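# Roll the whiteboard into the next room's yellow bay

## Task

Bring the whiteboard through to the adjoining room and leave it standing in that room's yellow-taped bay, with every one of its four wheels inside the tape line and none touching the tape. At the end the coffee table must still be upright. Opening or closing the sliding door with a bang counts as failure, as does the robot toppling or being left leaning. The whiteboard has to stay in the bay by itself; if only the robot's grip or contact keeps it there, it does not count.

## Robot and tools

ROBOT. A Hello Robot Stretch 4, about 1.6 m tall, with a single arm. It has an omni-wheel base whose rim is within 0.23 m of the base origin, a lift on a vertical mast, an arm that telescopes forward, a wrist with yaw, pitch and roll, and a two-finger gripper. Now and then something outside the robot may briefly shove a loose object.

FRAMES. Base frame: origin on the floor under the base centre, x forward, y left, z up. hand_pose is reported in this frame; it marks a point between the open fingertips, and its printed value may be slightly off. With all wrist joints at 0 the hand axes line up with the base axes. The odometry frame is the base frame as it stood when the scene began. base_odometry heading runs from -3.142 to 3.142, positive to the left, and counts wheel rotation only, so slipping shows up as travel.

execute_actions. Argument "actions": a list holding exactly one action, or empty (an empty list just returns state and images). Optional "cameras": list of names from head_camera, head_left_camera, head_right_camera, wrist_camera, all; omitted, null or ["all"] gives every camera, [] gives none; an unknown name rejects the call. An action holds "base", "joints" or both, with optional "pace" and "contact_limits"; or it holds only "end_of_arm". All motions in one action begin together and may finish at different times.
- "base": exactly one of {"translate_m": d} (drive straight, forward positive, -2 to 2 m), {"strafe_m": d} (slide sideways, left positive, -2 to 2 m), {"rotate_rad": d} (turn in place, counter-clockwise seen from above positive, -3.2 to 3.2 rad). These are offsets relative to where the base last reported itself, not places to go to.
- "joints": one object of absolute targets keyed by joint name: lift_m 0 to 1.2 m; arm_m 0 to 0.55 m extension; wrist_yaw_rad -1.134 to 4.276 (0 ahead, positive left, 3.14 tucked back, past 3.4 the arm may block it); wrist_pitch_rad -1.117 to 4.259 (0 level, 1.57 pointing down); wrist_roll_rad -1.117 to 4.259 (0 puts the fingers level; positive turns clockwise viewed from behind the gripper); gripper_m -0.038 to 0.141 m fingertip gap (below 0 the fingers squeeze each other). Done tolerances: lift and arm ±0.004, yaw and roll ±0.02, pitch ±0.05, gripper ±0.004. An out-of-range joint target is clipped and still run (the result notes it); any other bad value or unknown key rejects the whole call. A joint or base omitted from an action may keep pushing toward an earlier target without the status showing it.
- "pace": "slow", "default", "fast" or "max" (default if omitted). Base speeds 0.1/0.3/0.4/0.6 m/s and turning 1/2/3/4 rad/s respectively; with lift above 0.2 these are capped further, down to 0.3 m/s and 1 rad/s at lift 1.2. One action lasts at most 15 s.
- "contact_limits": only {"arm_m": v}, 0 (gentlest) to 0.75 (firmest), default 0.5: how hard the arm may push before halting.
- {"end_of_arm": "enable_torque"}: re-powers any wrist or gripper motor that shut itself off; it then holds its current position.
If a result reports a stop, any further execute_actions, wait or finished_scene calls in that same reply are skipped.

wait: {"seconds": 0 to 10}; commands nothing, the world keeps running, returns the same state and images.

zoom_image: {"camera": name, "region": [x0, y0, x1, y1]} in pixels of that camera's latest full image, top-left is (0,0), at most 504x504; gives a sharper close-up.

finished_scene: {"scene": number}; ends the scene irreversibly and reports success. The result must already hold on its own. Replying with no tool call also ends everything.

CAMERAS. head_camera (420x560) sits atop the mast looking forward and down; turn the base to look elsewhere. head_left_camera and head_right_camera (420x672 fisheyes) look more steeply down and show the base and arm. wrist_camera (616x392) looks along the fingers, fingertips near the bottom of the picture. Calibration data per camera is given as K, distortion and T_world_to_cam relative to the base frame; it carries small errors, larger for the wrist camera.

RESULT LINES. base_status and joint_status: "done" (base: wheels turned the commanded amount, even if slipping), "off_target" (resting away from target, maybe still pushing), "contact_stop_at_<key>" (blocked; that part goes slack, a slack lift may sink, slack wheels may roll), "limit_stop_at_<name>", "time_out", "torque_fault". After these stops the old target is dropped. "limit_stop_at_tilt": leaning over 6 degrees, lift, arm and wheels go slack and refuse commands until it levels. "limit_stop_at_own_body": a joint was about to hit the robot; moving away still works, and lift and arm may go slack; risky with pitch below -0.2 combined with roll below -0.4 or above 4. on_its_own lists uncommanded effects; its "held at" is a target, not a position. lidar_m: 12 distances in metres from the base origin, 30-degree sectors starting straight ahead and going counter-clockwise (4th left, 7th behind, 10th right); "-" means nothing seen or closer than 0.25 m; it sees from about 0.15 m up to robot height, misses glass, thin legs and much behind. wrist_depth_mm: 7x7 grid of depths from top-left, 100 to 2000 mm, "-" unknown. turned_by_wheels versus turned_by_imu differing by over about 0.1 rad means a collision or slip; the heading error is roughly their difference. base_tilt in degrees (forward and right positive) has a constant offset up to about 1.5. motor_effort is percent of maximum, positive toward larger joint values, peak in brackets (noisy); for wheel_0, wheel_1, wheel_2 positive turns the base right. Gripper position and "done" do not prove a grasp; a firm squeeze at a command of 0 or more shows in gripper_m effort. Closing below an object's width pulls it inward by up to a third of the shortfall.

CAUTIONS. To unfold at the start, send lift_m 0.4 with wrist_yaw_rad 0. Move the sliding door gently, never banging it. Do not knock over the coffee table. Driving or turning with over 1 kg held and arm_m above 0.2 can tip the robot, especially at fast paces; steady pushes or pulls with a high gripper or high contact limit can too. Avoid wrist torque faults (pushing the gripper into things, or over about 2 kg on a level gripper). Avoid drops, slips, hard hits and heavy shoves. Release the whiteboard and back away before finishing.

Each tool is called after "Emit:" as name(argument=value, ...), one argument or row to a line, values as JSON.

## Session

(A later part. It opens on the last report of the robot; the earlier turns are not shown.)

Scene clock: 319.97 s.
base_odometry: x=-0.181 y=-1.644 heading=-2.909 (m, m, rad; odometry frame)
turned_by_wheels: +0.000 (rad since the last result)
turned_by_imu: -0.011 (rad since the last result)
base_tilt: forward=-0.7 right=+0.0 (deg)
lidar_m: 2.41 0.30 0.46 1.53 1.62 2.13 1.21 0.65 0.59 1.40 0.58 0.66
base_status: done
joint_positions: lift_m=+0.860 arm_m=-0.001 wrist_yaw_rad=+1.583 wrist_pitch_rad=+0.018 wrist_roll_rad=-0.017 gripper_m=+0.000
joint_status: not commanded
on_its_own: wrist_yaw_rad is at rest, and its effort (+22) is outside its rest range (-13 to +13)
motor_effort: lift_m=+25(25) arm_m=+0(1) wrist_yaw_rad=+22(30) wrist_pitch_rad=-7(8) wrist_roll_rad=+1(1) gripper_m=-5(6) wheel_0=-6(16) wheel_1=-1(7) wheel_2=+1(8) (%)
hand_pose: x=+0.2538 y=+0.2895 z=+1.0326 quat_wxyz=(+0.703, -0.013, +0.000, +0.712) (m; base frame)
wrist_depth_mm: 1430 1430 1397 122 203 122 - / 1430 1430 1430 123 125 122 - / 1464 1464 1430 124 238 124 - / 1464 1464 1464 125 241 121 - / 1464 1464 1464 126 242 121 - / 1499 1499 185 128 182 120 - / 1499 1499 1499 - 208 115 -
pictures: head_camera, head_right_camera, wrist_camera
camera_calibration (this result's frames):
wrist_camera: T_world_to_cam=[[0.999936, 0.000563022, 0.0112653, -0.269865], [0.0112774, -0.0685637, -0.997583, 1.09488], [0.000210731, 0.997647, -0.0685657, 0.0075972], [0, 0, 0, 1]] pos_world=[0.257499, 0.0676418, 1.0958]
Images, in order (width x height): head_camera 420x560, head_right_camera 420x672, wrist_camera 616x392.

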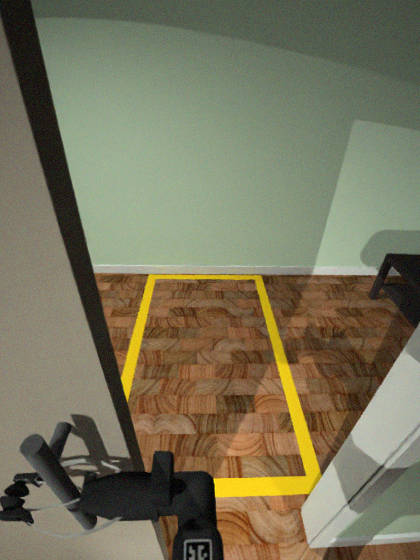

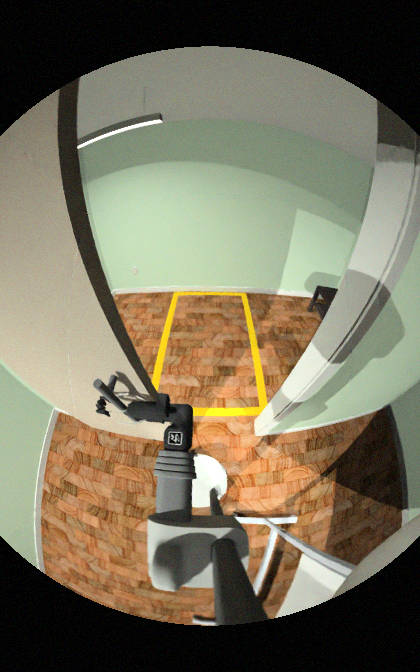

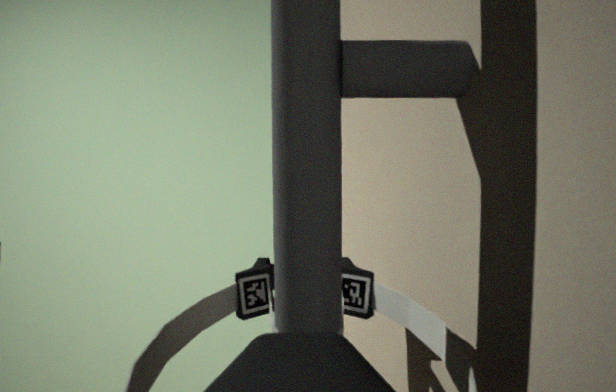

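Emit:
execute_actions(
  actions=[
    {"base": {"strafe_m": 0.15}, "pace": "slow"},
  ],
  cameras=["wrist_camera", "head_right_camera", "head_camera"],
)

Scene clock: 328.37 s.
base_odometry: x=-0.146 y=-1.790 heading=-2.909 (m, m, rad; odometry frame)
turned_by_wheels: +0.000 (rad since the last result)
turned_by_imu: -0.010 (rad since the last result)
base_tilt: forward=-0.7 right=+0.0 (deg)
lidar_m: 2.41 0.30 0.44 1.39 1.46 1.97 1.52 0.80 0.70 1.42 0.71 2.41
base_status: done
joint_positions: lift_m=+0.860 arm_m=-0.001 wrist_yaw_rad=+1.586 wrist_pitch_rad=+0.018 wrist_roll_rad=-0.017 gripper_m=+0.000
joint_status: not commanded
motor_effort: lift_m=+25(25) arm_m=+0(0) wrist_yaw_rad=+11(29) wrist_pitch_rad=-7(8) wrist_roll_rad=+1(1) gripper_m=-5(6) wheel_0=-3(17) wheel_1=-1(7) wheel_2=+2(4) (%)
hand_pose: x=+0.2530 y=+0.2897 z=+1.0326 quat_wxyz=(+0.702, -0.013, +0.000, +0.712) (m; base frame)
wrist_depth_mm: 1308 1281 1281 122 198 121 - / 1308 1281 1308 123 126 122 - / 1308 1308 1308 124 234 123 - / 1308 1308 1308 126 236 123 - / 1336 1336 1308 127 237 123 - / 1336 1336 186 128 183 123 - / 1366 1336 1366 - 205 113 -
pictures: head_camera, head_right_camera, wrist_camera
camera_calibration (this result's frames):
wrist_camera: T_world_to_cam=[[0.999932, 0.00313197, 0.0112645, -0.269863], [0.0114527, -0.068518, -0.997584, 1.09485], [-0.00235259, 0.997645, -0.0685492, 0.00801577], [0, 0, 0, 1]] pos_world=[0.257324, 0.0678655, 1.0958]
Images, in order (width x height): head_camera 420x560, head_right_camera 420x672, wrist_camera 616x392.

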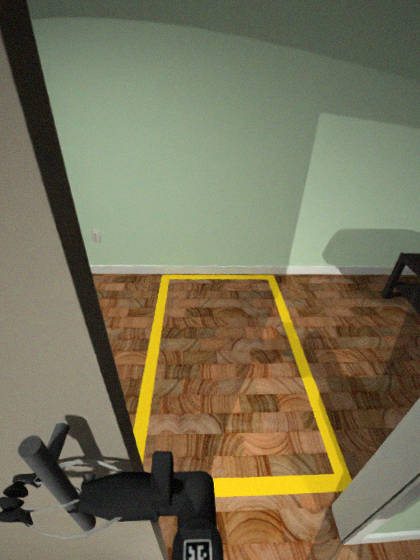

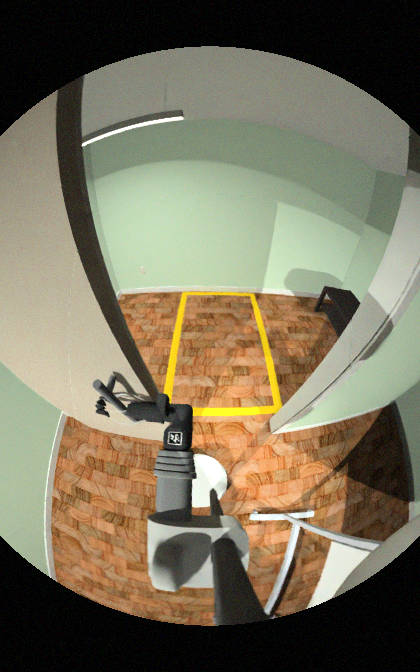

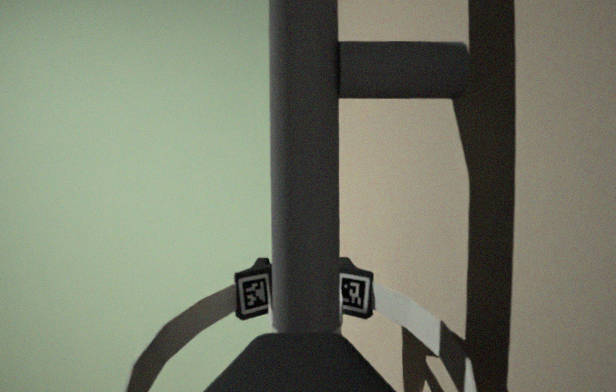

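Emit:
execute_actions(
  actions=[
    {"base": {"strafe_m": 0.1}, "pace": "slow"},
  ],
  cameras=["head_left_camera", "head_right_camera", "head_camera"],
)

Scene clock: 338.87 s.
base_odometry: x=-0.123 y=-1.887 heading=-2.909 (m, m, rad; odometry frame)
turned_by_wheels: +0.000 (rad since the last result)
turned_by_imu: -0.013 (rad since the last result)
base_tilt: forward=-0.7 right=+0.0 (deg)
lidar_m: 0.45 0.30 0.45 1.29 1.35 1.79 2.07 0.94 0.79 1.51 0.78 2.52
base_status: done
joint_positions: lift_m=+0.860 arm_m=-0.001 wrist_yaw_rad=+1.587 wrist_pitch_rad=+0.018 wrist_roll_rad=-0.017 gripper_m=+0.000
joint_status: not commanded
motor_effort: lift_m=+25(25) arm_m=+0(1) wrist_yaw_rad=+12(28) wrist_pitch_rad=-7(8) wrist_roll_rad=+1(1) gripper_m=-3(6) wheel_0=-6(16) wheel_1=+2(7) wheel_2=-1(6) (%)
hand_pose: x=+0.2528 y=+0.2898 z=+1.0325 quat_wxyz=(+0.701, -0.013, +0.000, +0.713) (m; base frame)
wrist_depth_mm: 1205 1182 1182 120 164 118 - / 1205 1205 1205 120 124 116 - / 1205 1205 1205 121 216 117 - / 1205 1205 1229 123 219 117 - / 1229 1229 1229 124 220 118 - / 1229 1255 189 125 172 117 - / 1255 1255 1255 - 192 108 -
pictures: head_camera, head_left_camera, head_right_camera
Images, in order (width x height): head_camera 420x560, head_left_camera 420x672, head_right_camera 420x672.

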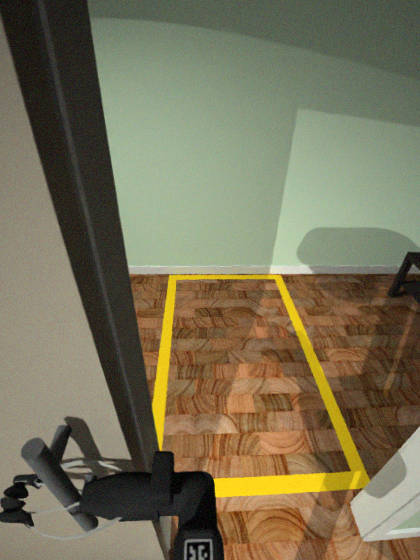

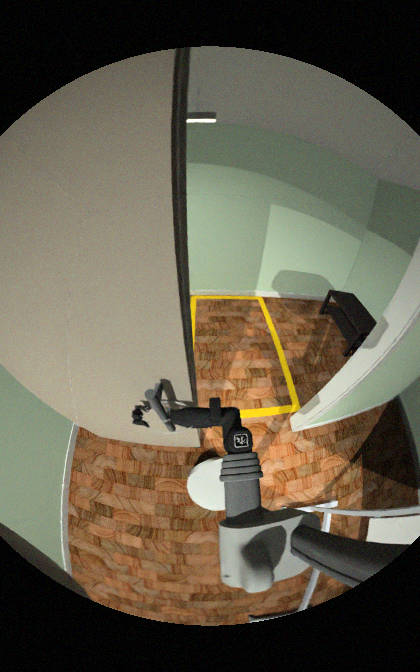

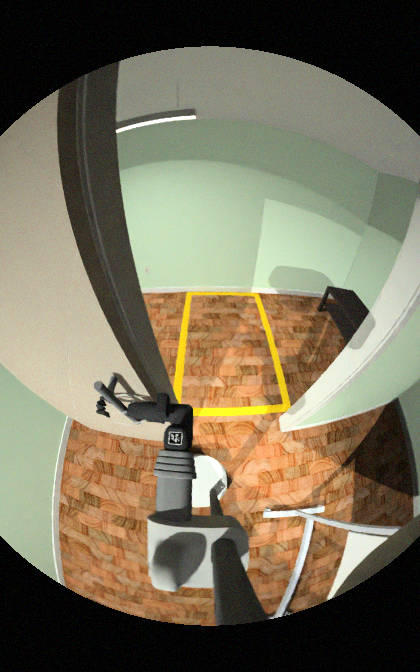

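Emit:
zoom_image(
  camera="head_left_camera",
  region=[180, 260, 400, 450],
)

Emit:
zoom_image(
  camera="head_camera",
  region=[120, 240, 420, 560],
)

Region (180, 260, 400, 450) of head_left_camera's 420x672 image, scaled by 2.291, with more detail than that image has; it fills the top 435 rows of this view, and the rest is white.

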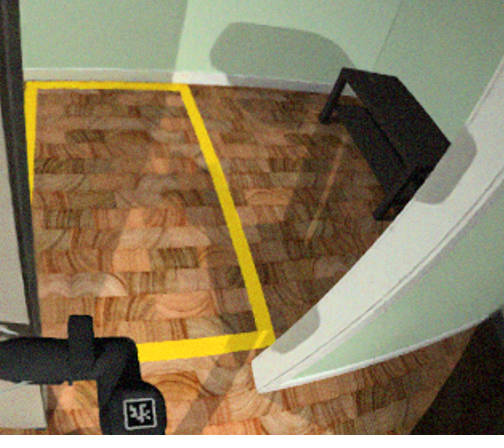

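Region (120, 240, 420, 560) of head_camera's 420x560 image, scaled by 1.575, with more detail than that image has; it fills the left 472 columns of this view, and the rest is white.

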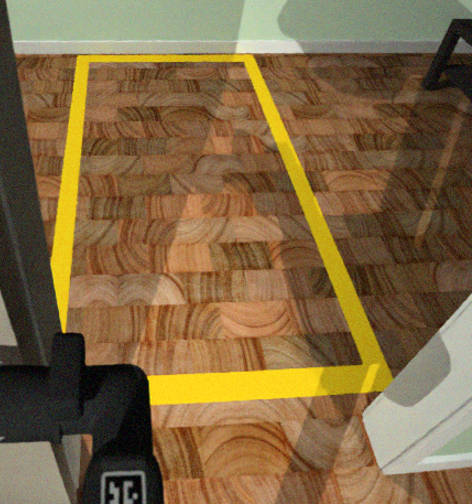

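Emit:
execute_actions(
  actions=[
    {"joints": {"gripper_m": 0.045}},
  ],
  cameras=["wrist_camera"],
)

Scene clock: 460.10 s.
base_odometry: x=-0.123 y=-1.887 heading=-2.909 (m, m, rad; odometry frame)
turned_by_wheels: +0.000 (rad since the last result)
turned_by_imu: -0.001 (rad since the last result)
base_tilt: forward=-0.6 right=-0.1 (deg)
lidar_m: 0.47 0.30 0.44 1.30 1.35 1.79 2.07 0.95 0.78 1.51 0.80 2.49
base_status: not commanded
joint_positions: lift_m=+0.860 arm_m=-0.001 wrist_yaw_rad=+1.587 wrist_pitch_rad=+0.019 wrist_roll_rad=-0.017 gripper_m=+0.045
joint_status: all done
motor_effort: lift_m=+25(25) arm_m=+0(0) wrist_yaw_rad=+10(12) wrist_pitch_rad=-7(8) wrist_roll_rad=+1(1) gripper_m=-3(6) wheel_0=-5(6) wheel_1=+2(2) wheel_2=-1(2) (%)
hand_pose: x=+0.2526 y=+0.2898 z=+1.0325 quat_wxyz=(+0.701, -0.013, +0.000, +0.713) (m; base frame)
wrist_depth_mm: 1205 1205 1205 118 167 117 - / 1205 1205 1205 119 123 118 - / 1205 1205 1229 120 222 119 - / 1229 1205 1229 121 224 120 - / 1229 1255 1255 122 201 120 - / 1255 1255 212 123 190 120 - / 1255 1255 1229 - 196 113 -
pictures: wrist_camera
camera_calibration (this result's frames):
wrist_camera: T_world_to_cam=[[0.999927, 0.00447844, 0.0112666, -0.269863], [0.0115477, -0.0686903, -0.997571, 1.09482], [-0.00369366, 0.997628, -0.068737, 0.00843862], [0, 0, 0, 1]] pos_world=[0.257232, 0.0679938, 1.09579]
Images, in order (width x height): wrist_camera 616x392.

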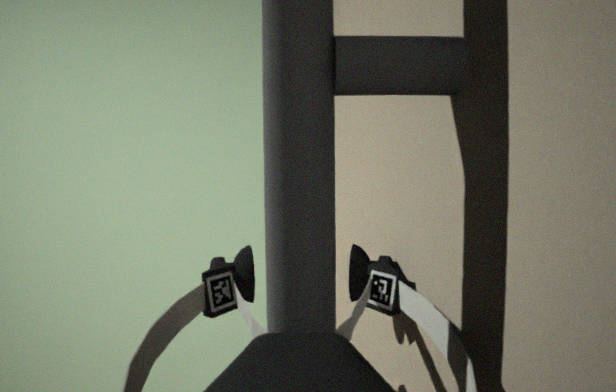

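Emit:
execute_actions(
  actions=[
    {"base": {"strafe_m": -0.22}},
  ],
  cameras=["wrist_camera", "head_camera", "head_left_camera"],
)

Scene clock: 467.13 s.
base_odometry: x=-0.174 y=-1.673 heading=-2.909 (m, m, rad; odometry frame)
turned_by_wheels: +0.000 (rad since the last result)
turned_by_imu: -0.003 (rad since the last result)
base_tilt: forward=-0.7 right=+0.0 (deg)
lidar_m: 2.42 0.49 0.44 1.20 1.57 2.14 1.33 0.67 0.60 1.48 0.59 0.68
base_status: done
joint_positions: lift_m=+0.860 arm_m=-0.001 wrist_yaw_rad=+1.590 wrist_pitch_rad=+0.018 wrist_roll_rad=-0.017 gripper_m=+0.045
joint_status: not commanded
motor_effort: lift_m=+25(25) arm_m=+0(0) wrist_yaw_rad=+2(9) wrist_pitch_rad=-8(8) wrist_roll_rad=+0(1) gripper_m=-3(5) wheel_0=-2(6) wheel_1=+1(6) wheel_2=+1(0) (%)
hand_pose: x=+0.2519 y=+0.2901 z=+1.0325 quat_wxyz=(+0.700, -0.013, +0.000, +0.714) (m; base frame)
wrist_depth_mm: 1397 1430 1397 1397 263 262 262 / 1397 1397 1430 768 264 265 263 / 1430 1397 1397 530 266 266 266 / 1430 1464 1464 809 268 268 267 / 1430 1430 1430 820 271 271 270 / 1464 1464 193 347 193 272 272 / 1464 1464 1464 - 274 274 274
pictures: head_camera, head_left_camera, wrist_camera
camera_calibration (this result's frames):
wrist_camera: T_world_to_cam=[[0.999911, 0.00712716, 0.0112651, -0.269859], [0.0117276, -0.068585, -0.997576, 1.0948], [-0.00633727, 0.99762, -0.0686625, 0.00881068], [0, 0, 0, 1]] pos_world=[0.257052, 0.0682204, 1.09579]
Images, in order (width x height): head_camera 420x560, head_left_camera 420x672, wrist_camera 616x392.

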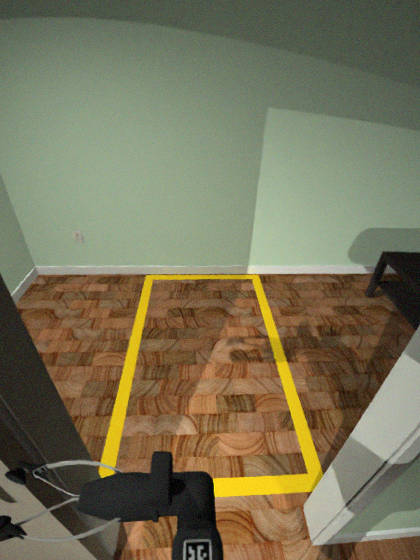

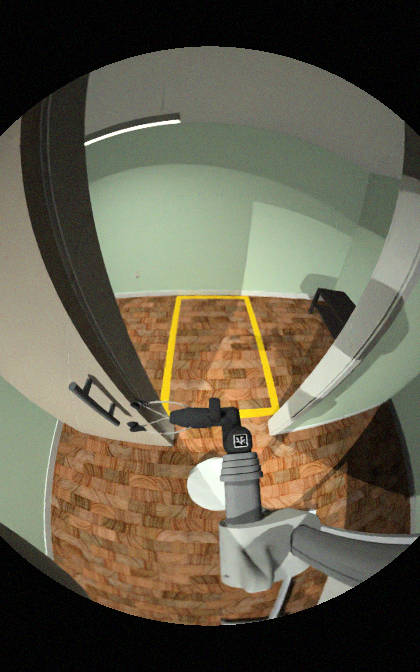

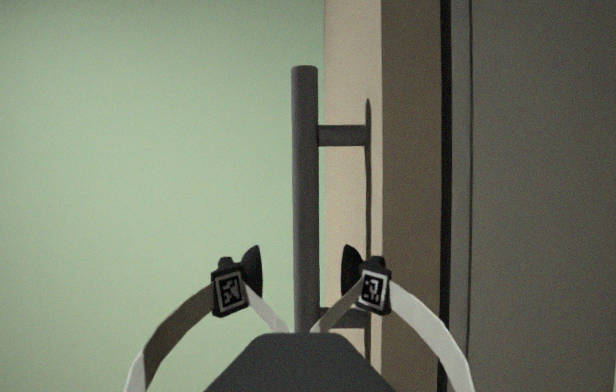

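Emit:
execute_actions(
  actions=[
    {"base": {"rotate_rad": -2.15}, "joints": {"lift_m": 0.27, "wrist_yaw_rad": 0.33, "gripper_m": 0.0}},
  ],
)

Scene clock: 505.33 s.
base_odometry: x=-0.174 y=-1.673 heading=+1.224 (m, m, rad; odometry frame)
turned_by_wheels: -2.150 (rad since the last result)
turned_by_imu: -2.132 (rad since the last result)
base_tilt: forward=-0.6 right=+0.0 (deg)
lidar_m: 0.60 1.92 0.61 0.65 2.41 0.51 0.45 1.00 1.56 2.03 1.46 0.70
base_status: done
joint_positions: lift_m=+0.270 arm_m=-0.001 wrist_yaw_rad=+0.330 wrist_pitch_rad=+0.018 wrist_roll_rad=-0.017 gripper_m=+0.000
joint_status: all done
motor_effort: lift_m=+15(27) arm_m=+0(1) wrist_yaw_rad=+1(6) wrist_pitch_rad=-6(8) wrist_roll_rad=+1(1) gripper_m=-2(4) wheel_0=+1(4) wheel_1=+0(7) wheel_2=+0(6) (%)
hand_pose: x=+0.4712 y=+0.0108 z=+0.4434 quat_wxyz=(+0.986, -0.010, +0.008, +0.164) (m; base frame)
wrist_depth_mm: 1336 1808 1921 - - - - / 1281 1756 1921 - - - - / 1281 1808 1921 - - - - / 1281 1808 - - - - - / 1281 1863 1921 - 1808 - - / 1160 1366 187 206 347 1336 1336 / 991 917 960 - 353 357 366
pictures: head_camera, head_left_camera, head_right_camera, wrist_camera
camera_calibration (this result's frames):
wrist_camera: T_world_to_cam=[[0.312753, -0.949768, 0.0112639, -0.146421], [-0.0614927, -0.0320802, -0.997592, 0.519495], [0.947842, 0.311307, -0.068437, -0.193944], [0, 0, 0, 1]] pos_world=[0.261567, -0.0620246, 0.50662]
Images, in order (width x height): head_camera 420x560, head_left_camera 420x672, head_right_camera 420x672, wrist_camera 616x392.

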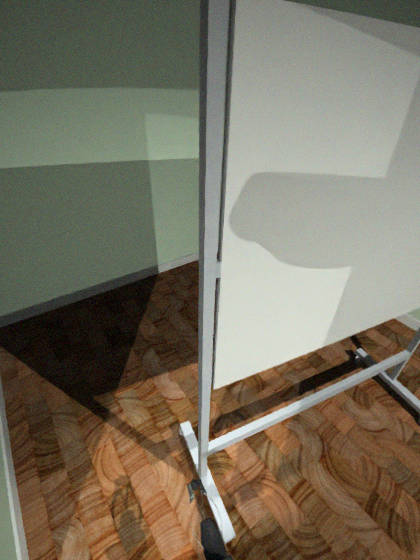

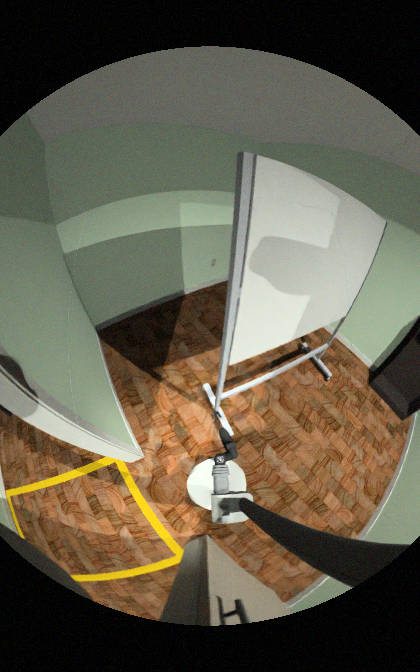

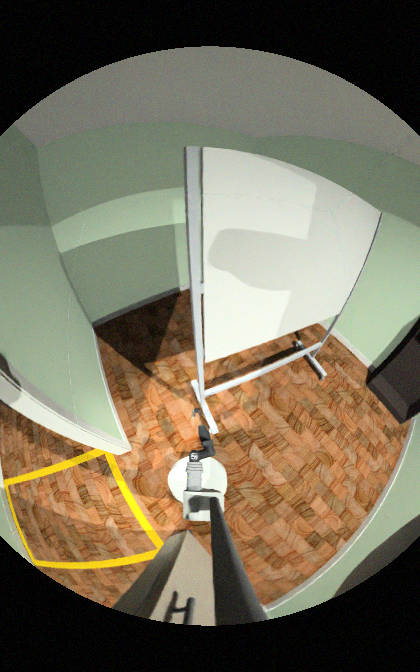

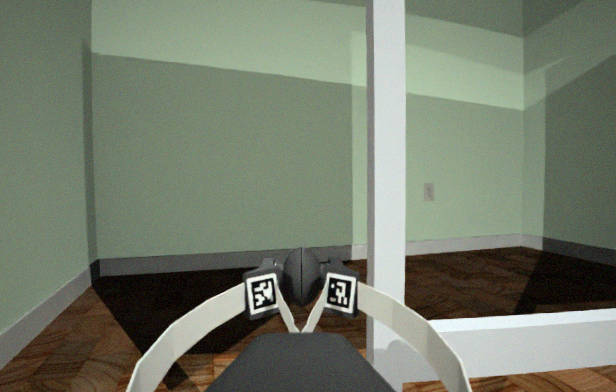

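Emit:
execute_actions(
  actions=[
    {"base": {"strafe_m": 0.27}, "joints": {"lift_m": 0.32, "wrist_yaw_rad": 0.0, "gripper_m": 0.11}},
  ],
  cameras=[],
)

Emit:
execute_actions(
  actions=[
    {"base": {"rotate_rad": -0.32}, "joints": {"arm_m": 0.1}},
  ],
  cameras=["wrist_camera", "head_camera", "head_left_camera"],
)

Scene clock: 569.10 s.
base_odometry: x=-0.428 y=-1.581 heading=+1.224 (m, m, rad; odometry frame)
turned_by_wheels: +0.000 (rad since the last result)
turned_by_imu: +0.001 (rad since the last result)
base_tilt: forward=-0.7 right=+0.0 (deg)
lidar_m: 2.20 0.75 0.36 1.90 2.18 2.25 0.52 0.47 1.73 2.24 1.19 0.63
base_status: done
joint_positions: lift_m=+0.320 arm_m=-0.001 wrist_yaw_rad=+0.000 wrist_pitch_rad=+0.018 wrist_roll_rad=-0.017 gripper_m=+0.110
joint_status: all done
motor_effort: lift_m=+26(25) arm_m=+0(0) wrist_yaw_rad=+0(2) wrist_pitch_rad=-7(7) wrist_roll_rad=+0(0) gripper_m=+0(3) wheel_0=+0(8) wheel_1=+0(8) wheel_2=+0(0) (%)
hand_pose: x=+0.4585 y=-0.0873 z=+0.4925 quat_wxyz=(+1.000, -0.009, +0.009, +0.000) (m; base frame)
wrist_depth_mm: 1537 1708 1921 - - 452 496 / 1537 1708 1921 - - - - / 1499 1708 - - - - - / 1537 1661 - - - - - / 1537 1708 - - - 402 - / 1464 1366 1281 1499 1255 387 1430 / 1098 1042 1078 - 1060 394 430
pictures: none
No camera images: the call's "cameras" was empty. Leave "cameras" out to get every camera's image.

Scene clock: 570.40 s.
base_odometry: x=-0.428 y=-1.581 heading=+0.904 (m, m, rad; odometry frame)
turned_by_wheels: -0.320 (rad since the last result)
turned_by_imu: -0.317 (rad since the last result)
base_tilt: forward=-0.7 right=-0.1 (deg)
lidar_m: 0.64 2.09 0.34 0.34 2.22 2.17 2.24 0.47 0.56 1.84 2.37 0.81
base_status: done
joint_positions: lift_m=+0.320 arm_m=+0.099 wrist_yaw_rad=+0.000 wrist_pitch_rad=+0.018 wrist_roll_rad=-0.017 gripper_m=+0.110
joint_status: all done
motor_effort: lift_m=+26(26) arm_m=+5(8) wrist_yaw_rad=+1(3) wrist_pitch_rad=-6(7) wrist_roll_rad=+1(1) gripper_m=-2(1) wheel_0=-1(3) wheel_1=+0(6) wheel_2=+1(4) (%)
hand_pose: x=+0.5584 y=-0.0874 z=+0.4926 quat_wxyz=(+1.000, -0.009, +0.009, +0.000) (m; base frame)
wrist_depth_mm: 1576 1863 - 410 473 585 866 / 1576 1921 - 343 - 866 946 / 1576 1863 - 347 - - 1756 / 1618 1921 - 347 - - 1808 / 1576 1863 - 351 - - 1160 / 1499 1366 1281 343 477 654 1308 / 1078 1042 1098 - 459 1025 1042
pictures: head_camera, head_left_camera, wrist_camera
camera_calibration (this result's frames):
wrist_camera: T_world_to_cam=[[-0.0120148, -0.999864, 0.0112628, -0.0905664], [-0.0684646, -0.0104146, -0.997599, 0.576537], [0.997581, -0.0127571, -0.0683302, -0.298838], [0, 0, 0, 1]] pos_world=[0.3365, -0.088362, 0.555753]
Images, in order (width x height): head_camera 420x560, head_left_camera 420x672, wrist_camera 616x392.

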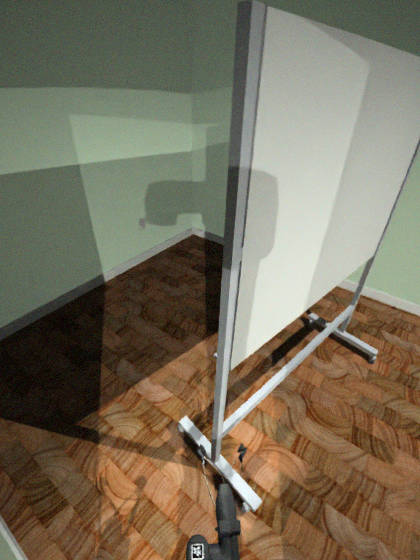

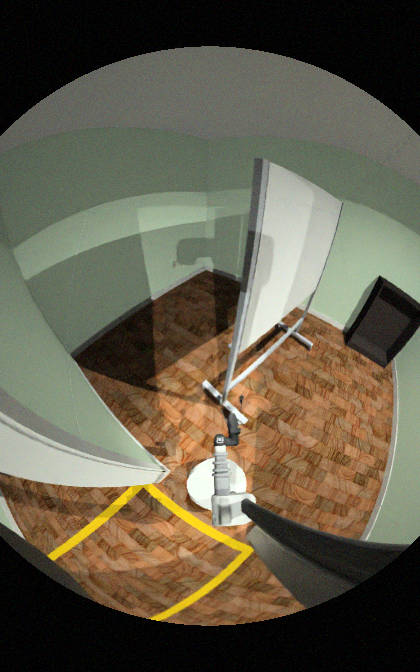

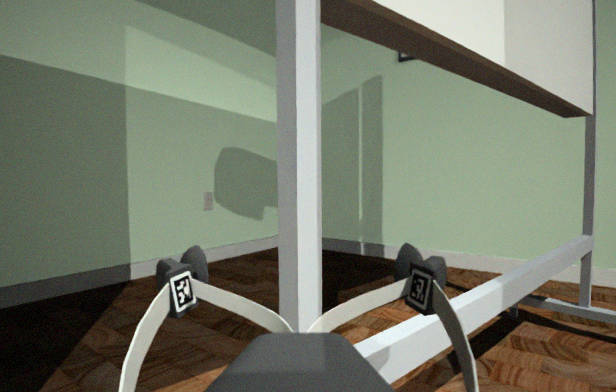

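Emit:
execute_actions(
  actions=[
    {"joints": {"arm_m": 0.27}},
  ],
  cameras=[],
)

Emit:
execute_actions(
  actions=[
    {"joints": {"gripper_m": 0.03}},
  ],
  cameras=["wrist_camera", "head_camera"],
)

Scene clock: 578.10 s.
base_odometry: x=-0.428 y=-1.581 heading=+0.904 (m, m, rad; odometry frame)
turned_by_wheels: +0.000 (rad since the last result)
turned_by_imu: -0.001 (rad since the last result)
base_tilt: forward=-0.7 right=-0.1 (deg)
lidar_m: 0.67 2.11 0.37 0.36 2.21 2.17 2.19 0.47 0.54 1.84 2.36 0.81
base_status: not commanded
joint_positions: lift_m=+0.320 arm_m=+0.269 wrist_yaw_rad=+0.000 wrist_pitch_rad=+0.018 wrist_roll_rad=-0.017 gripper_m=+0.110
joint_status: all done
motor_effort: lift_m=+26(26) arm_m=+5(6) wrist_yaw_rad=+2(2) wrist_pitch_rad=-7(6) wrist_roll_rad=+1(1) gripper_m=+0(1) wheel_0=-1(1) wheel_1=+0(0) wheel_2=+1(1) (%)
hand_pose: x=+0.7284 y=-0.0874 z=+0.4926 quat_wxyz=(+1.000, -0.009, +0.009, +0.000) (m; base frame)
wrist_depth_mm: 1537 1756 - 167 - 1808 500 / 1499 1756 - 169 - 1863 1661 / 1499 1756 - 171 - 1921 1661 / 1499 1808 - 173 - 1808 1661 / 1537 1756 - 174 - 1921 1708 / 1430 1366 1308 170 1281 1499 580 / 1098 1025 1078 - 1042 415 496
pictures: none
No camera images: the call's "cameras" was empty. Leave "cameras" out to get every camera's image.

Scene clock: 579.73 s.
base_odometry: x=-0.428 y=-1.581 heading=+0.904 (m, m, rad; odometry frame)
turned_by_wheels: +0.000 (rad since the last result)
turned_by_imu: +0.000 (rad since the last result)
base_tilt: forward=-0.6 right=+0.0 (deg)
lidar_m: 0.67 2.10 0.36 0.36 2.22 2.19 2.18 0.48 0.54 1.85 2.36 0.84
base_status: not commanded
joint_positions: lift_m=+0.320 arm_m=+0.269 wrist_yaw_rad=+0.000 wrist_pitch_rad=+0.018 wrist_roll_rad=-0.017 gripper_m=+0.030
joint_status: all done
motor_effort: lift_m=+26(26) arm_m=+5(5) wrist_yaw_rad=+1(0) wrist_pitch_rad=-7(6) wrist_roll_rad=+0(0) gripper_m=-2(2) wheel_0=-1(1) wheel_1=+0(0) wheel_2=+1(1) (%)
hand_pose: x=+0.7284 y=-0.0874 z=+0.4926 quat_wxyz=(+1.000, -0.009, +0.009, +0.000) (m; base frame)
wrist_depth_mm: 1499 1756 - 168 - 1863 500 / 1537 1756 - 169 - 1863 1661 / 1537 1756 - 171 - 1863 1661 / 1499 1808 - 172 - 1921 1661 / 1537 1808 - 174 - 1921 1708 / 1430 1499 187 169 192 1464 574 / 1098 1025 1042 - 1042 389 492
pictures: head_camera, wrist_camera
camera_calibration (this result's frames):
wrist_camera: T_world_to_cam=[[-0.0118089, -0.999867, 0.0112602, -0.0886131], [-0.0683545, -0.0104274, -0.997607, 0.588132], [0.997591, -0.0125504, -0.0682223, -0.468484], [0, 0, 0, 1]] pos_world=[0.506511, -0.0883483, 0.555761]
Images, in order (width x height): head_camera 420x560, wrist_camera 616x392.

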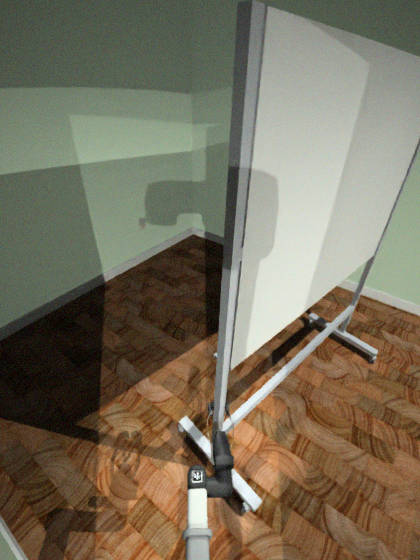

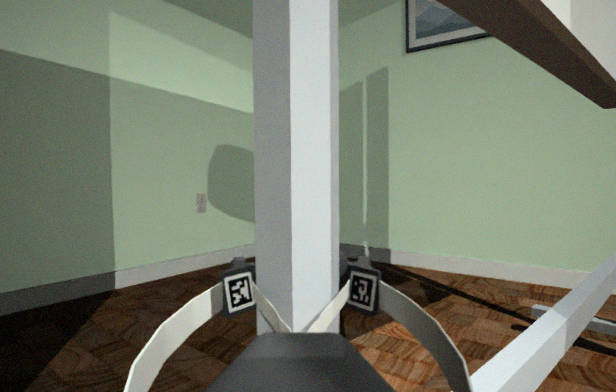

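Emit:
execute_actions(
  actions=[
    {"joints": {"gripper_m": 0.012}},
  ],
  cameras=[],
)

Emit:
execute_actions(
  actions=[
    {"base": {"rotate_rad": -0.12}, "joints": {"arm_m": 0.23}, "pace": "slow"},
  ],
  cameras=["wrist_camera", "head_camera"],
)

Scene clock: 594.37 s.
base_odometry: x=-0.428 y=-1.581 heading=+0.904 (m, m, rad; odometry frame)
turned_by_wheels: +0.000 (rad since the last result)
turned_by_imu: -0.001 (rad since the last result)
base_tilt: forward=-0.6 right=+0.0 (deg)
lidar_m: 0.67 2.10 0.35 0.35 2.22 2.18 2.21 0.47 0.56 1.84 2.37 0.81
base_status: not commanded
joint_positions: lift_m=+0.320 arm_m=+0.269 wrist_yaw_rad=+0.002 wrist_pitch_rad=+0.018 wrist_roll_rad=-0.017 gripper_m=+0.012
joint_status: all done
motor_effort: lift_m=+26(26) arm_m=+5(5) wrist_yaw_rad=-3(4) wrist_pitch_rad=-6(6) wrist_roll_rad=+0(1) gripper_m=-6(6) wheel_0=+0(1) wheel_1=+1(1) wheel_2=+2(2) (%)
hand_pose: x=+0.7287 y=-0.0869 z=+0.4926 quat_wxyz=(+1.000, -0.009, +0.009, +0.001) (m; base frame)
wrist_depth_mm: 1499 1756 - 167 - 1756 500 / 1499 1756 - 169 - 1863 1618 / 1499 1808 - 170 - 1808 1708 / 1499 1808 - 171 - 1921 1708 / 1537 1808 - 172 - 1921 1708 / 1430 1464 190 171 189 1464 574 / 1098 976 1078 - 1042 399 484
pictures: none
No camera images: the call's "cameras" was empty. Leave "cameras" out to get every camera's image.

Scene clock: 595.90 s.
base_odometry: x=-0.428 y=-1.581 heading=+0.784 (m, m, rad; odometry frame)
turned_by_wheels: -0.121 (rad since the last result)
turned_by_imu: -0.119 (rad since the last result)
base_tilt: forward=-0.7 right=-0.1 (deg)
lidar_m: 0.64 2.17 0.53 0.35 2.11 2.19 2.27 0.49 0.49 1.74 2.34 0.81
base_status: done
joint_positions: lift_m=+0.320 arm_m=+0.231 wrist_yaw_rad=-0.005 wrist_pitch_rad=+0.018 wrist_roll_rad=-0.017 gripper_m=+0.012
joint_status: all done
on_its_own: wrist_yaw_rad is at rest, and its effort (+16) is outside its rest range (-13 to +13)
motor_effort: lift_m=+26(26) arm_m=-4(11) wrist_yaw_rad=+16(50) wrist_pitch_rad=-6(8) wrist_roll_rad=+1(0) gripper_m=-5(10) wheel_0=-4(17) wheel_1=-1(9) wheel_2=-4(14) (%)
hand_pose: x=+0.6896 y=-0.0889 z=+0.4925 quat_wxyz=(+1.000, -0.009, +0.009, -0.002) (m; base frame)
wrist_depth_mm: 1708 - - 171 - 512 1618 / 1661 - - 173 - 991 1618 / 1618 - - 175 - 1808 1661 / 1661 - - 176 - 1863 1661 / 1661 - - 178 - 1863 1618 / 1464 1499 192 175 190 1229 1229 / 1098 1042 1042 - 1042 459 1042
pictures: head_camera, wrist_camera
camera_calibration (this result's frames):
wrist_camera: T_world_to_cam=[[-0.0171224, -0.99979, 0.0112559, -0.0869302], [-0.0685748, -0.0100568, -0.997595, 0.585592], [0.997499, -0.0178531, -0.0683882, -0.430088], [0, 0, 0, 1]] pos_world=[0.467681, -0.0887012, 0.55575]
Images, in order (width x height): head_camera 420x560, wrist_camera 616x392.

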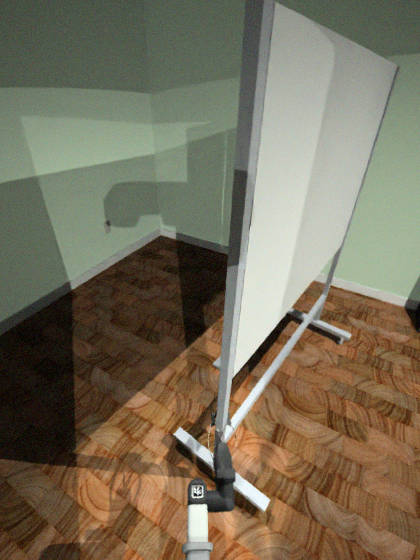

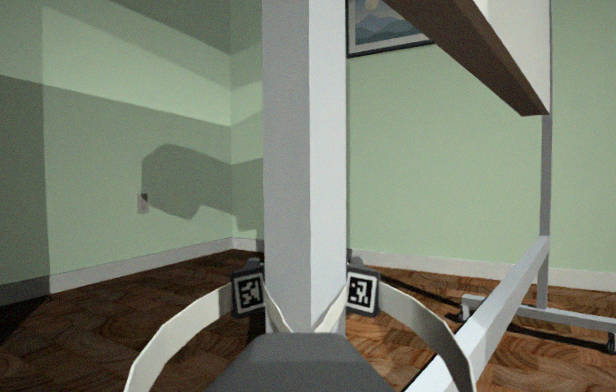

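Emit:
execute_actions(
  actions=[
    {"base": {"rotate_rad": -0.2}, "joints": {"arm_m": 0.19}, "pace": "slow"},
  ],
  cameras=["wrist_camera", "head_camera"],
)

Scene clock: 603.17 s.
base_odometry: x=-0.428 y=-1.581 heading=+0.584 (m, m, rad; odometry frame)
turned_by_wheels: -0.200 (rad since the last result)
turned_by_imu: -0.198 (rad since the last result)
base_tilt: forward=-0.7 right=-0.1 (deg)
lidar_m: 0.58 2.31 2.09 0.35 0.41 2.16 2.20 0.51 0.48 1.70 2.05 1.15
base_status: done
joint_positions: lift_m=+0.320 arm_m=+0.191 wrist_yaw_rad=-0.001 wrist_pitch_rad=+0.019 wrist_roll_rad=-0.017 gripper_m=+0.012
joint_status: all done
motor_effort: lift_m=+26(26) arm_m=-6(9) wrist_yaw_rad=+6(52) wrist_pitch_rad=-8(8) wrist_roll_rad=+0(1) gripper_m=-5(13) wheel_0=+0(17) wheel_1=+0(8) wheel_2=-2(13) (%)
hand_pose: x=+0.6502 y=-0.0878 z=+0.4924 quat_wxyz=(+1.000, -0.009, +0.009, -0.001) (m; base frame)
wrist_depth_mm: 1921 - - 168 544 1808 1756 / - - - 170 1025 1863 1756 / - - - 172 - 1863 1756 / - - - 173 - 1863 1756 / - - - 175 - 1863 1756 / 1464 1499 193 174 188 1366 1430 / 1078 976 1060 - 732 1025 1025
pictures: head_camera, wrist_camera
camera_calibration (this result's frames):
wrist_camera: T_world_to_cam=[[-0.0132832, -0.999848, 0.0112613, -0.0890027], [-0.0688952, -0.0103203, -0.997571, 0.58297], [0.997535, -0.0140267, -0.0687477, -0.390274], [0, 0, 0, 1]] pos_world=[0.428294, -0.088447, 0.555726]
Images, in order (width x height): head_camera 420x560, wrist_camera 616x392.

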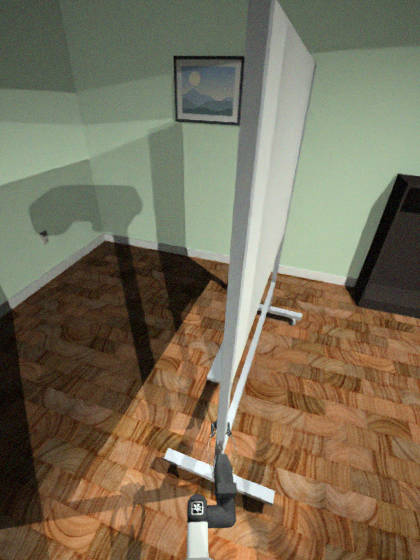

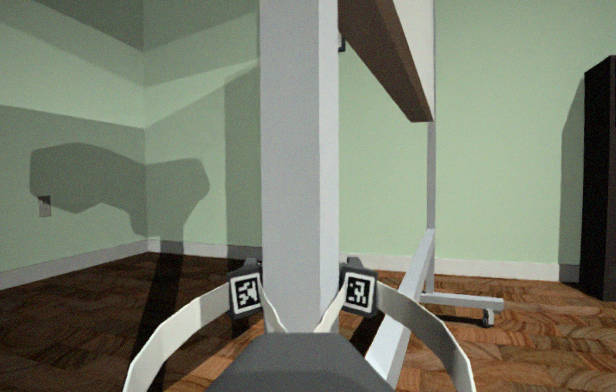

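Emit:
execute_actions(
  actions=[
    {"base": {"rotate_rad": -0.2}, "joints": {"arm_m": 0.16}, "pace": "slow"},
  ],
  cameras=["head_camera"],
)

Emit:
execute_actions(
  actions=[
    {"base": {"rotate_rad": -0.16}, "joints": {"arm_m": 0.13}, "pace": "slow"},
  ],
)

Scene clock: 621.63 s.
base_odometry: x=-0.428 y=-1.581 heading=+0.384 (m, m, rad; odometry frame)
turned_by_wheels: -0.200 (rad since the last result)
turned_by_imu: -0.198 (rad since the last result)
base_tilt: forward=-0.6 right=+0.0 (deg)
lidar_m: 0.59 2.61 2.08 0.36 0.35 2.22 2.19 2.17 0.48 0.55 1.86 2.35
base_status: done
joint_positions: lift_m=+0.320 arm_m=+0.161 wrist_yaw_rad=+0.001 wrist_pitch_rad=+0.019 wrist_roll_rad=-0.017 gripper_m=+0.012
joint_status: all done
motor_effort: lift_m=+26(26) arm_m=-7(8) wrist_yaw_rad=-1(44) wrist_pitch_rad=-8(9) wrist_roll_rad=+0(1) gripper_m=-7(10) wheel_0=+0(14) wheel_1=+2(7) wheel_2=+2(10) (%)
hand_pose: x=+0.6206 y=-0.0872 z=+0.4924 quat_wxyz=(+1.000, -0.009, +0.009, +0.000) (m; base frame)
wrist_depth_mm: - - - 170 - - 1863 / - - - 171 - - 1863 / - - - 173 - 1921 1863 / - - - 174 - - 1863 / - - - 176 - - 1921 / 1464 1499 193 177 187 1464 1430 / 1078 991 1060 - 1042 1025 1042
pictures: head_camera
Images, in order (width x height): head_camera 420x560.

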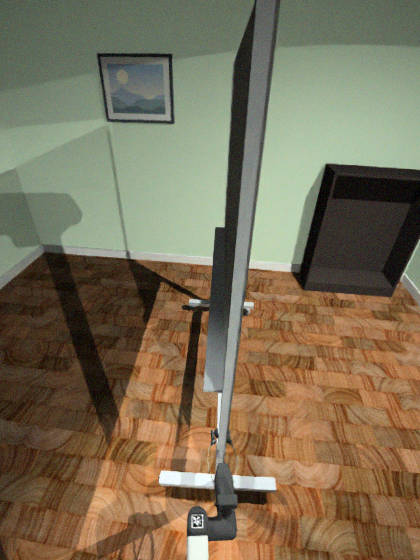

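Scene clock: 623.00 s.
base_odometry: x=-0.428 y=-1.581 heading=+0.224 (m, m, rad; odometry frame)
turned_by_wheels: -0.160 (rad since the last result)
turned_by_imu: -0.158 (rad since the last result)
base_tilt: forward=-0.6 right=-0.1 (deg)
lidar_m: 0.54 2.66 2.16 0.61 0.36 2.27 2.18 2.26 0.49 0.46 1.73 2.34
base_status: done
joint_positions: lift_m=+0.320 arm_m=+0.131 wrist_yaw_rad=+0.001 wrist_pitch_rad=+0.018 wrist_roll_rad=-0.017 gripper_m=+0.012
joint_status: all done
motor_effort: lift_m=+26(26) arm_m=-6(10) wrist_yaw_rad=-1(56) wrist_pitch_rad=-7(9) wrist_roll_rad=+0(1) gripper_m=-8(11) wheel_0=-1(12) wheel_1=+1(4) wheel_2=+1(14) (%)
hand_pose: x=+0.5905 y=-0.0871 z=+0.4925 quat_wxyz=(+1.000, -0.009, +0.009, +0.001) (m; base frame)
wrist_depth_mm: - - 554 170 - - - / - - - 172 - - - / - - - 173 - - - / - - - 174 - - - / - - - 176 - - 1921 / 1464 1499 189 177 188 1464 1430 / 1098 991 1078 - 1042 1042 1025
pictures: head_camera, head_left_camera, head_right_camera, wrist_camera
camera_calibration (this result's frames):
wrist_camera: T_world_to_cam=[[-0.0108367, -0.999878, 0.0112578, -0.0905349], [-0.0685906, -0.0104886, -0.99759, 0.578763], [0.997586, -0.0115827, -0.0684685, -0.330713], [0, 0, 0, 1]] pos_world=[0.368631, -0.088284, 0.555744]
Images, in order (width x height): head_camera 420x560, head_left_camera 420x672, head_right_camera 420x672, wrist_camera 616x392.

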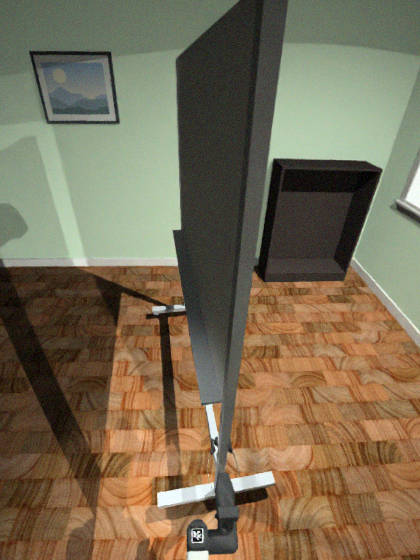

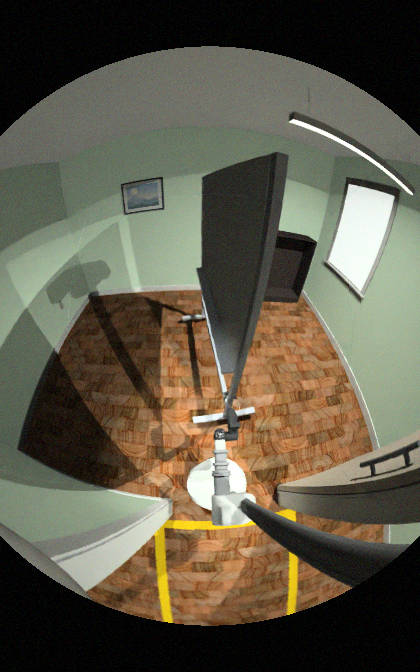

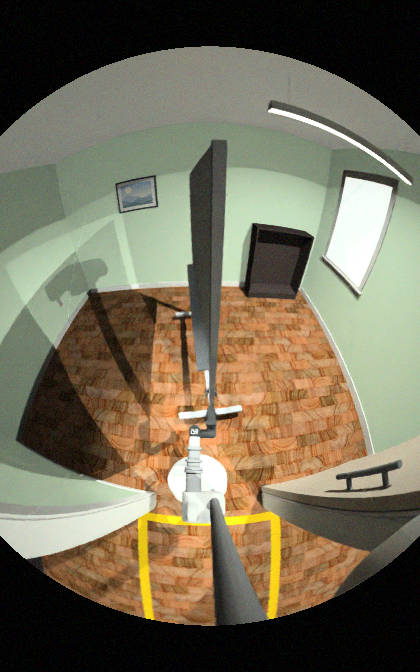

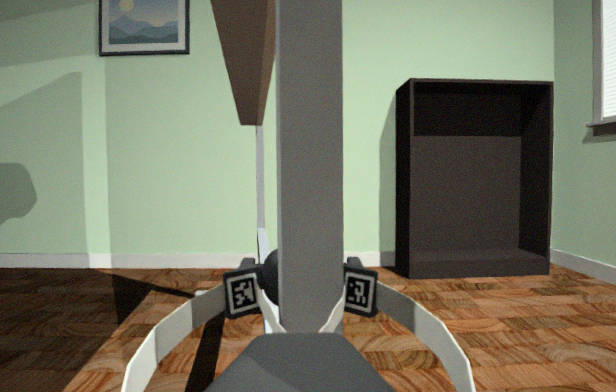

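Emit:
execute_actions(
  actions=[
    {"base": {"translate_m": -0.4}, "joints": {"gripper_m": -0.01}, "pace": "slow"},
  ],
)

Scene clock: 635.67 s.
base_odometry: x=-0.818 y=-1.670 heading=+0.224 (m, m, rad; odometry frame)
turned_by_wheels: +0.000 (rad since the last result)
turned_by_imu: -0.002 (rad since the last result)
base_tilt: forward=-0.7 right=-0.1 (deg)
lidar_m: 0.53 2.98 0.35 0.50 1.50 1.85 1.77 1.88 1.77 0.50 0.48 2.36
base_status: done
joint_positions: lift_m=+0.320 arm_m=+0.131 wrist_yaw_rad=+0.004 wrist_pitch_rad=+0.019 wrist_roll_rad=-0.017 gripper_m=-0.010
joint_status: all done
motor_effort: lift_m=+26(26) arm_m=-6(6) wrist_yaw_rad=-11(26) wrist_pitch_rad=-9(8) wrist_roll_rad=+0(1) gripper_m=-13(16) wheel_0=-2(5) wheel_1=+0(4) wheel_2=+5(11) (%)
hand_pose: x=+0.5908 y=-0.0862 z=+0.4924 quat_wxyz=(+1.000, -0.009, +0.009, +0.002) (m; base frame)
wrist_depth_mm: - - - 163 - - - / - - - 164 - - - / - - - 166 - - - / - - - 167 - - - / - - - 168 - - - / 1464 1499 186 169 183 1464 1430 / 1078 991 1098 - 1042 991 1042
pictures: head_camera, head_left_camera, head_right_camera, wrist_camera
camera_calibration (this result's frames):
wrist_camera: T_world_to_cam=[[-0.00761269, -0.999908, 0.0112638, -0.0915116], [-0.0690661, -0.0107115, -0.997555, 0.57889], [0.997583, -0.00837202, -0.0689782, -0.330459], [0, 0, 0, 1]] pos_world=[0.368945, -0.088069, 0.55571]
Images, in order (width x height): head_camera 420x560, head_left_camera 420x672, head_right_camera 420x672, wrist_camera 616x392.

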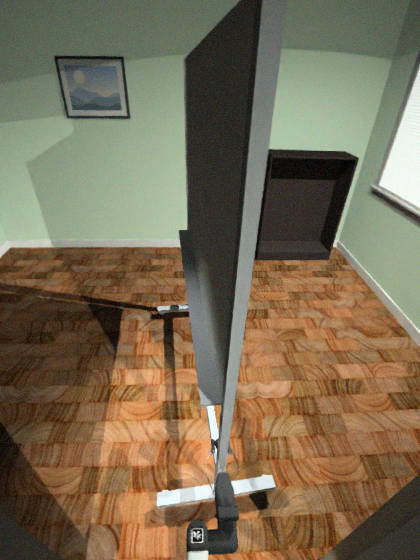

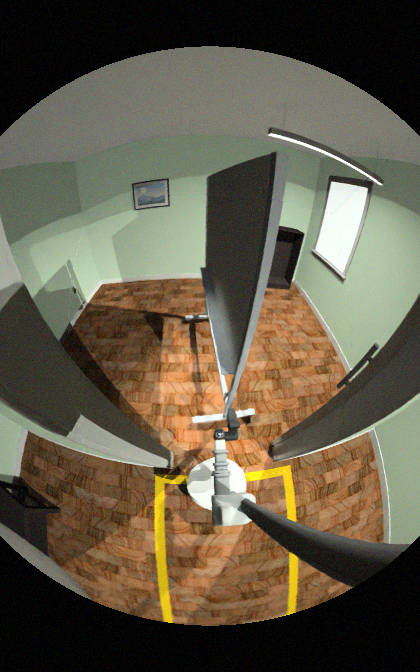

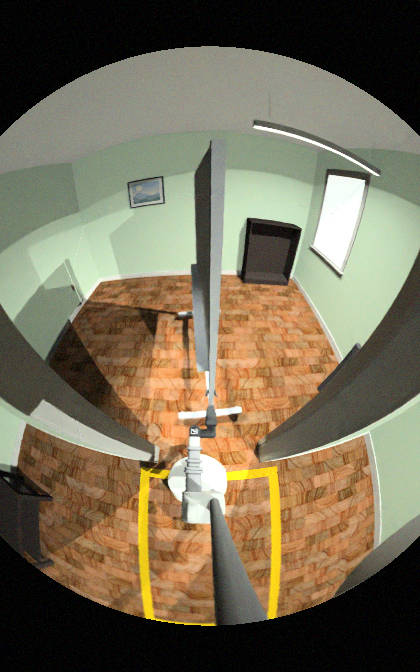

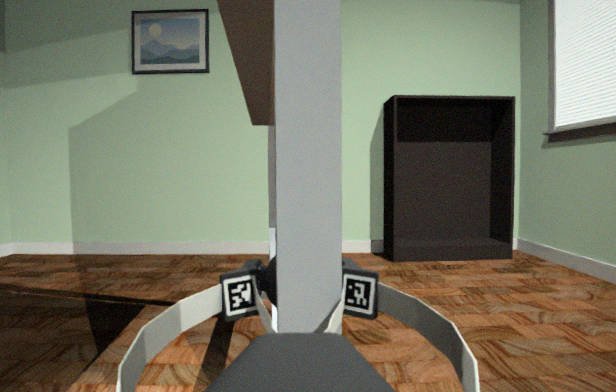

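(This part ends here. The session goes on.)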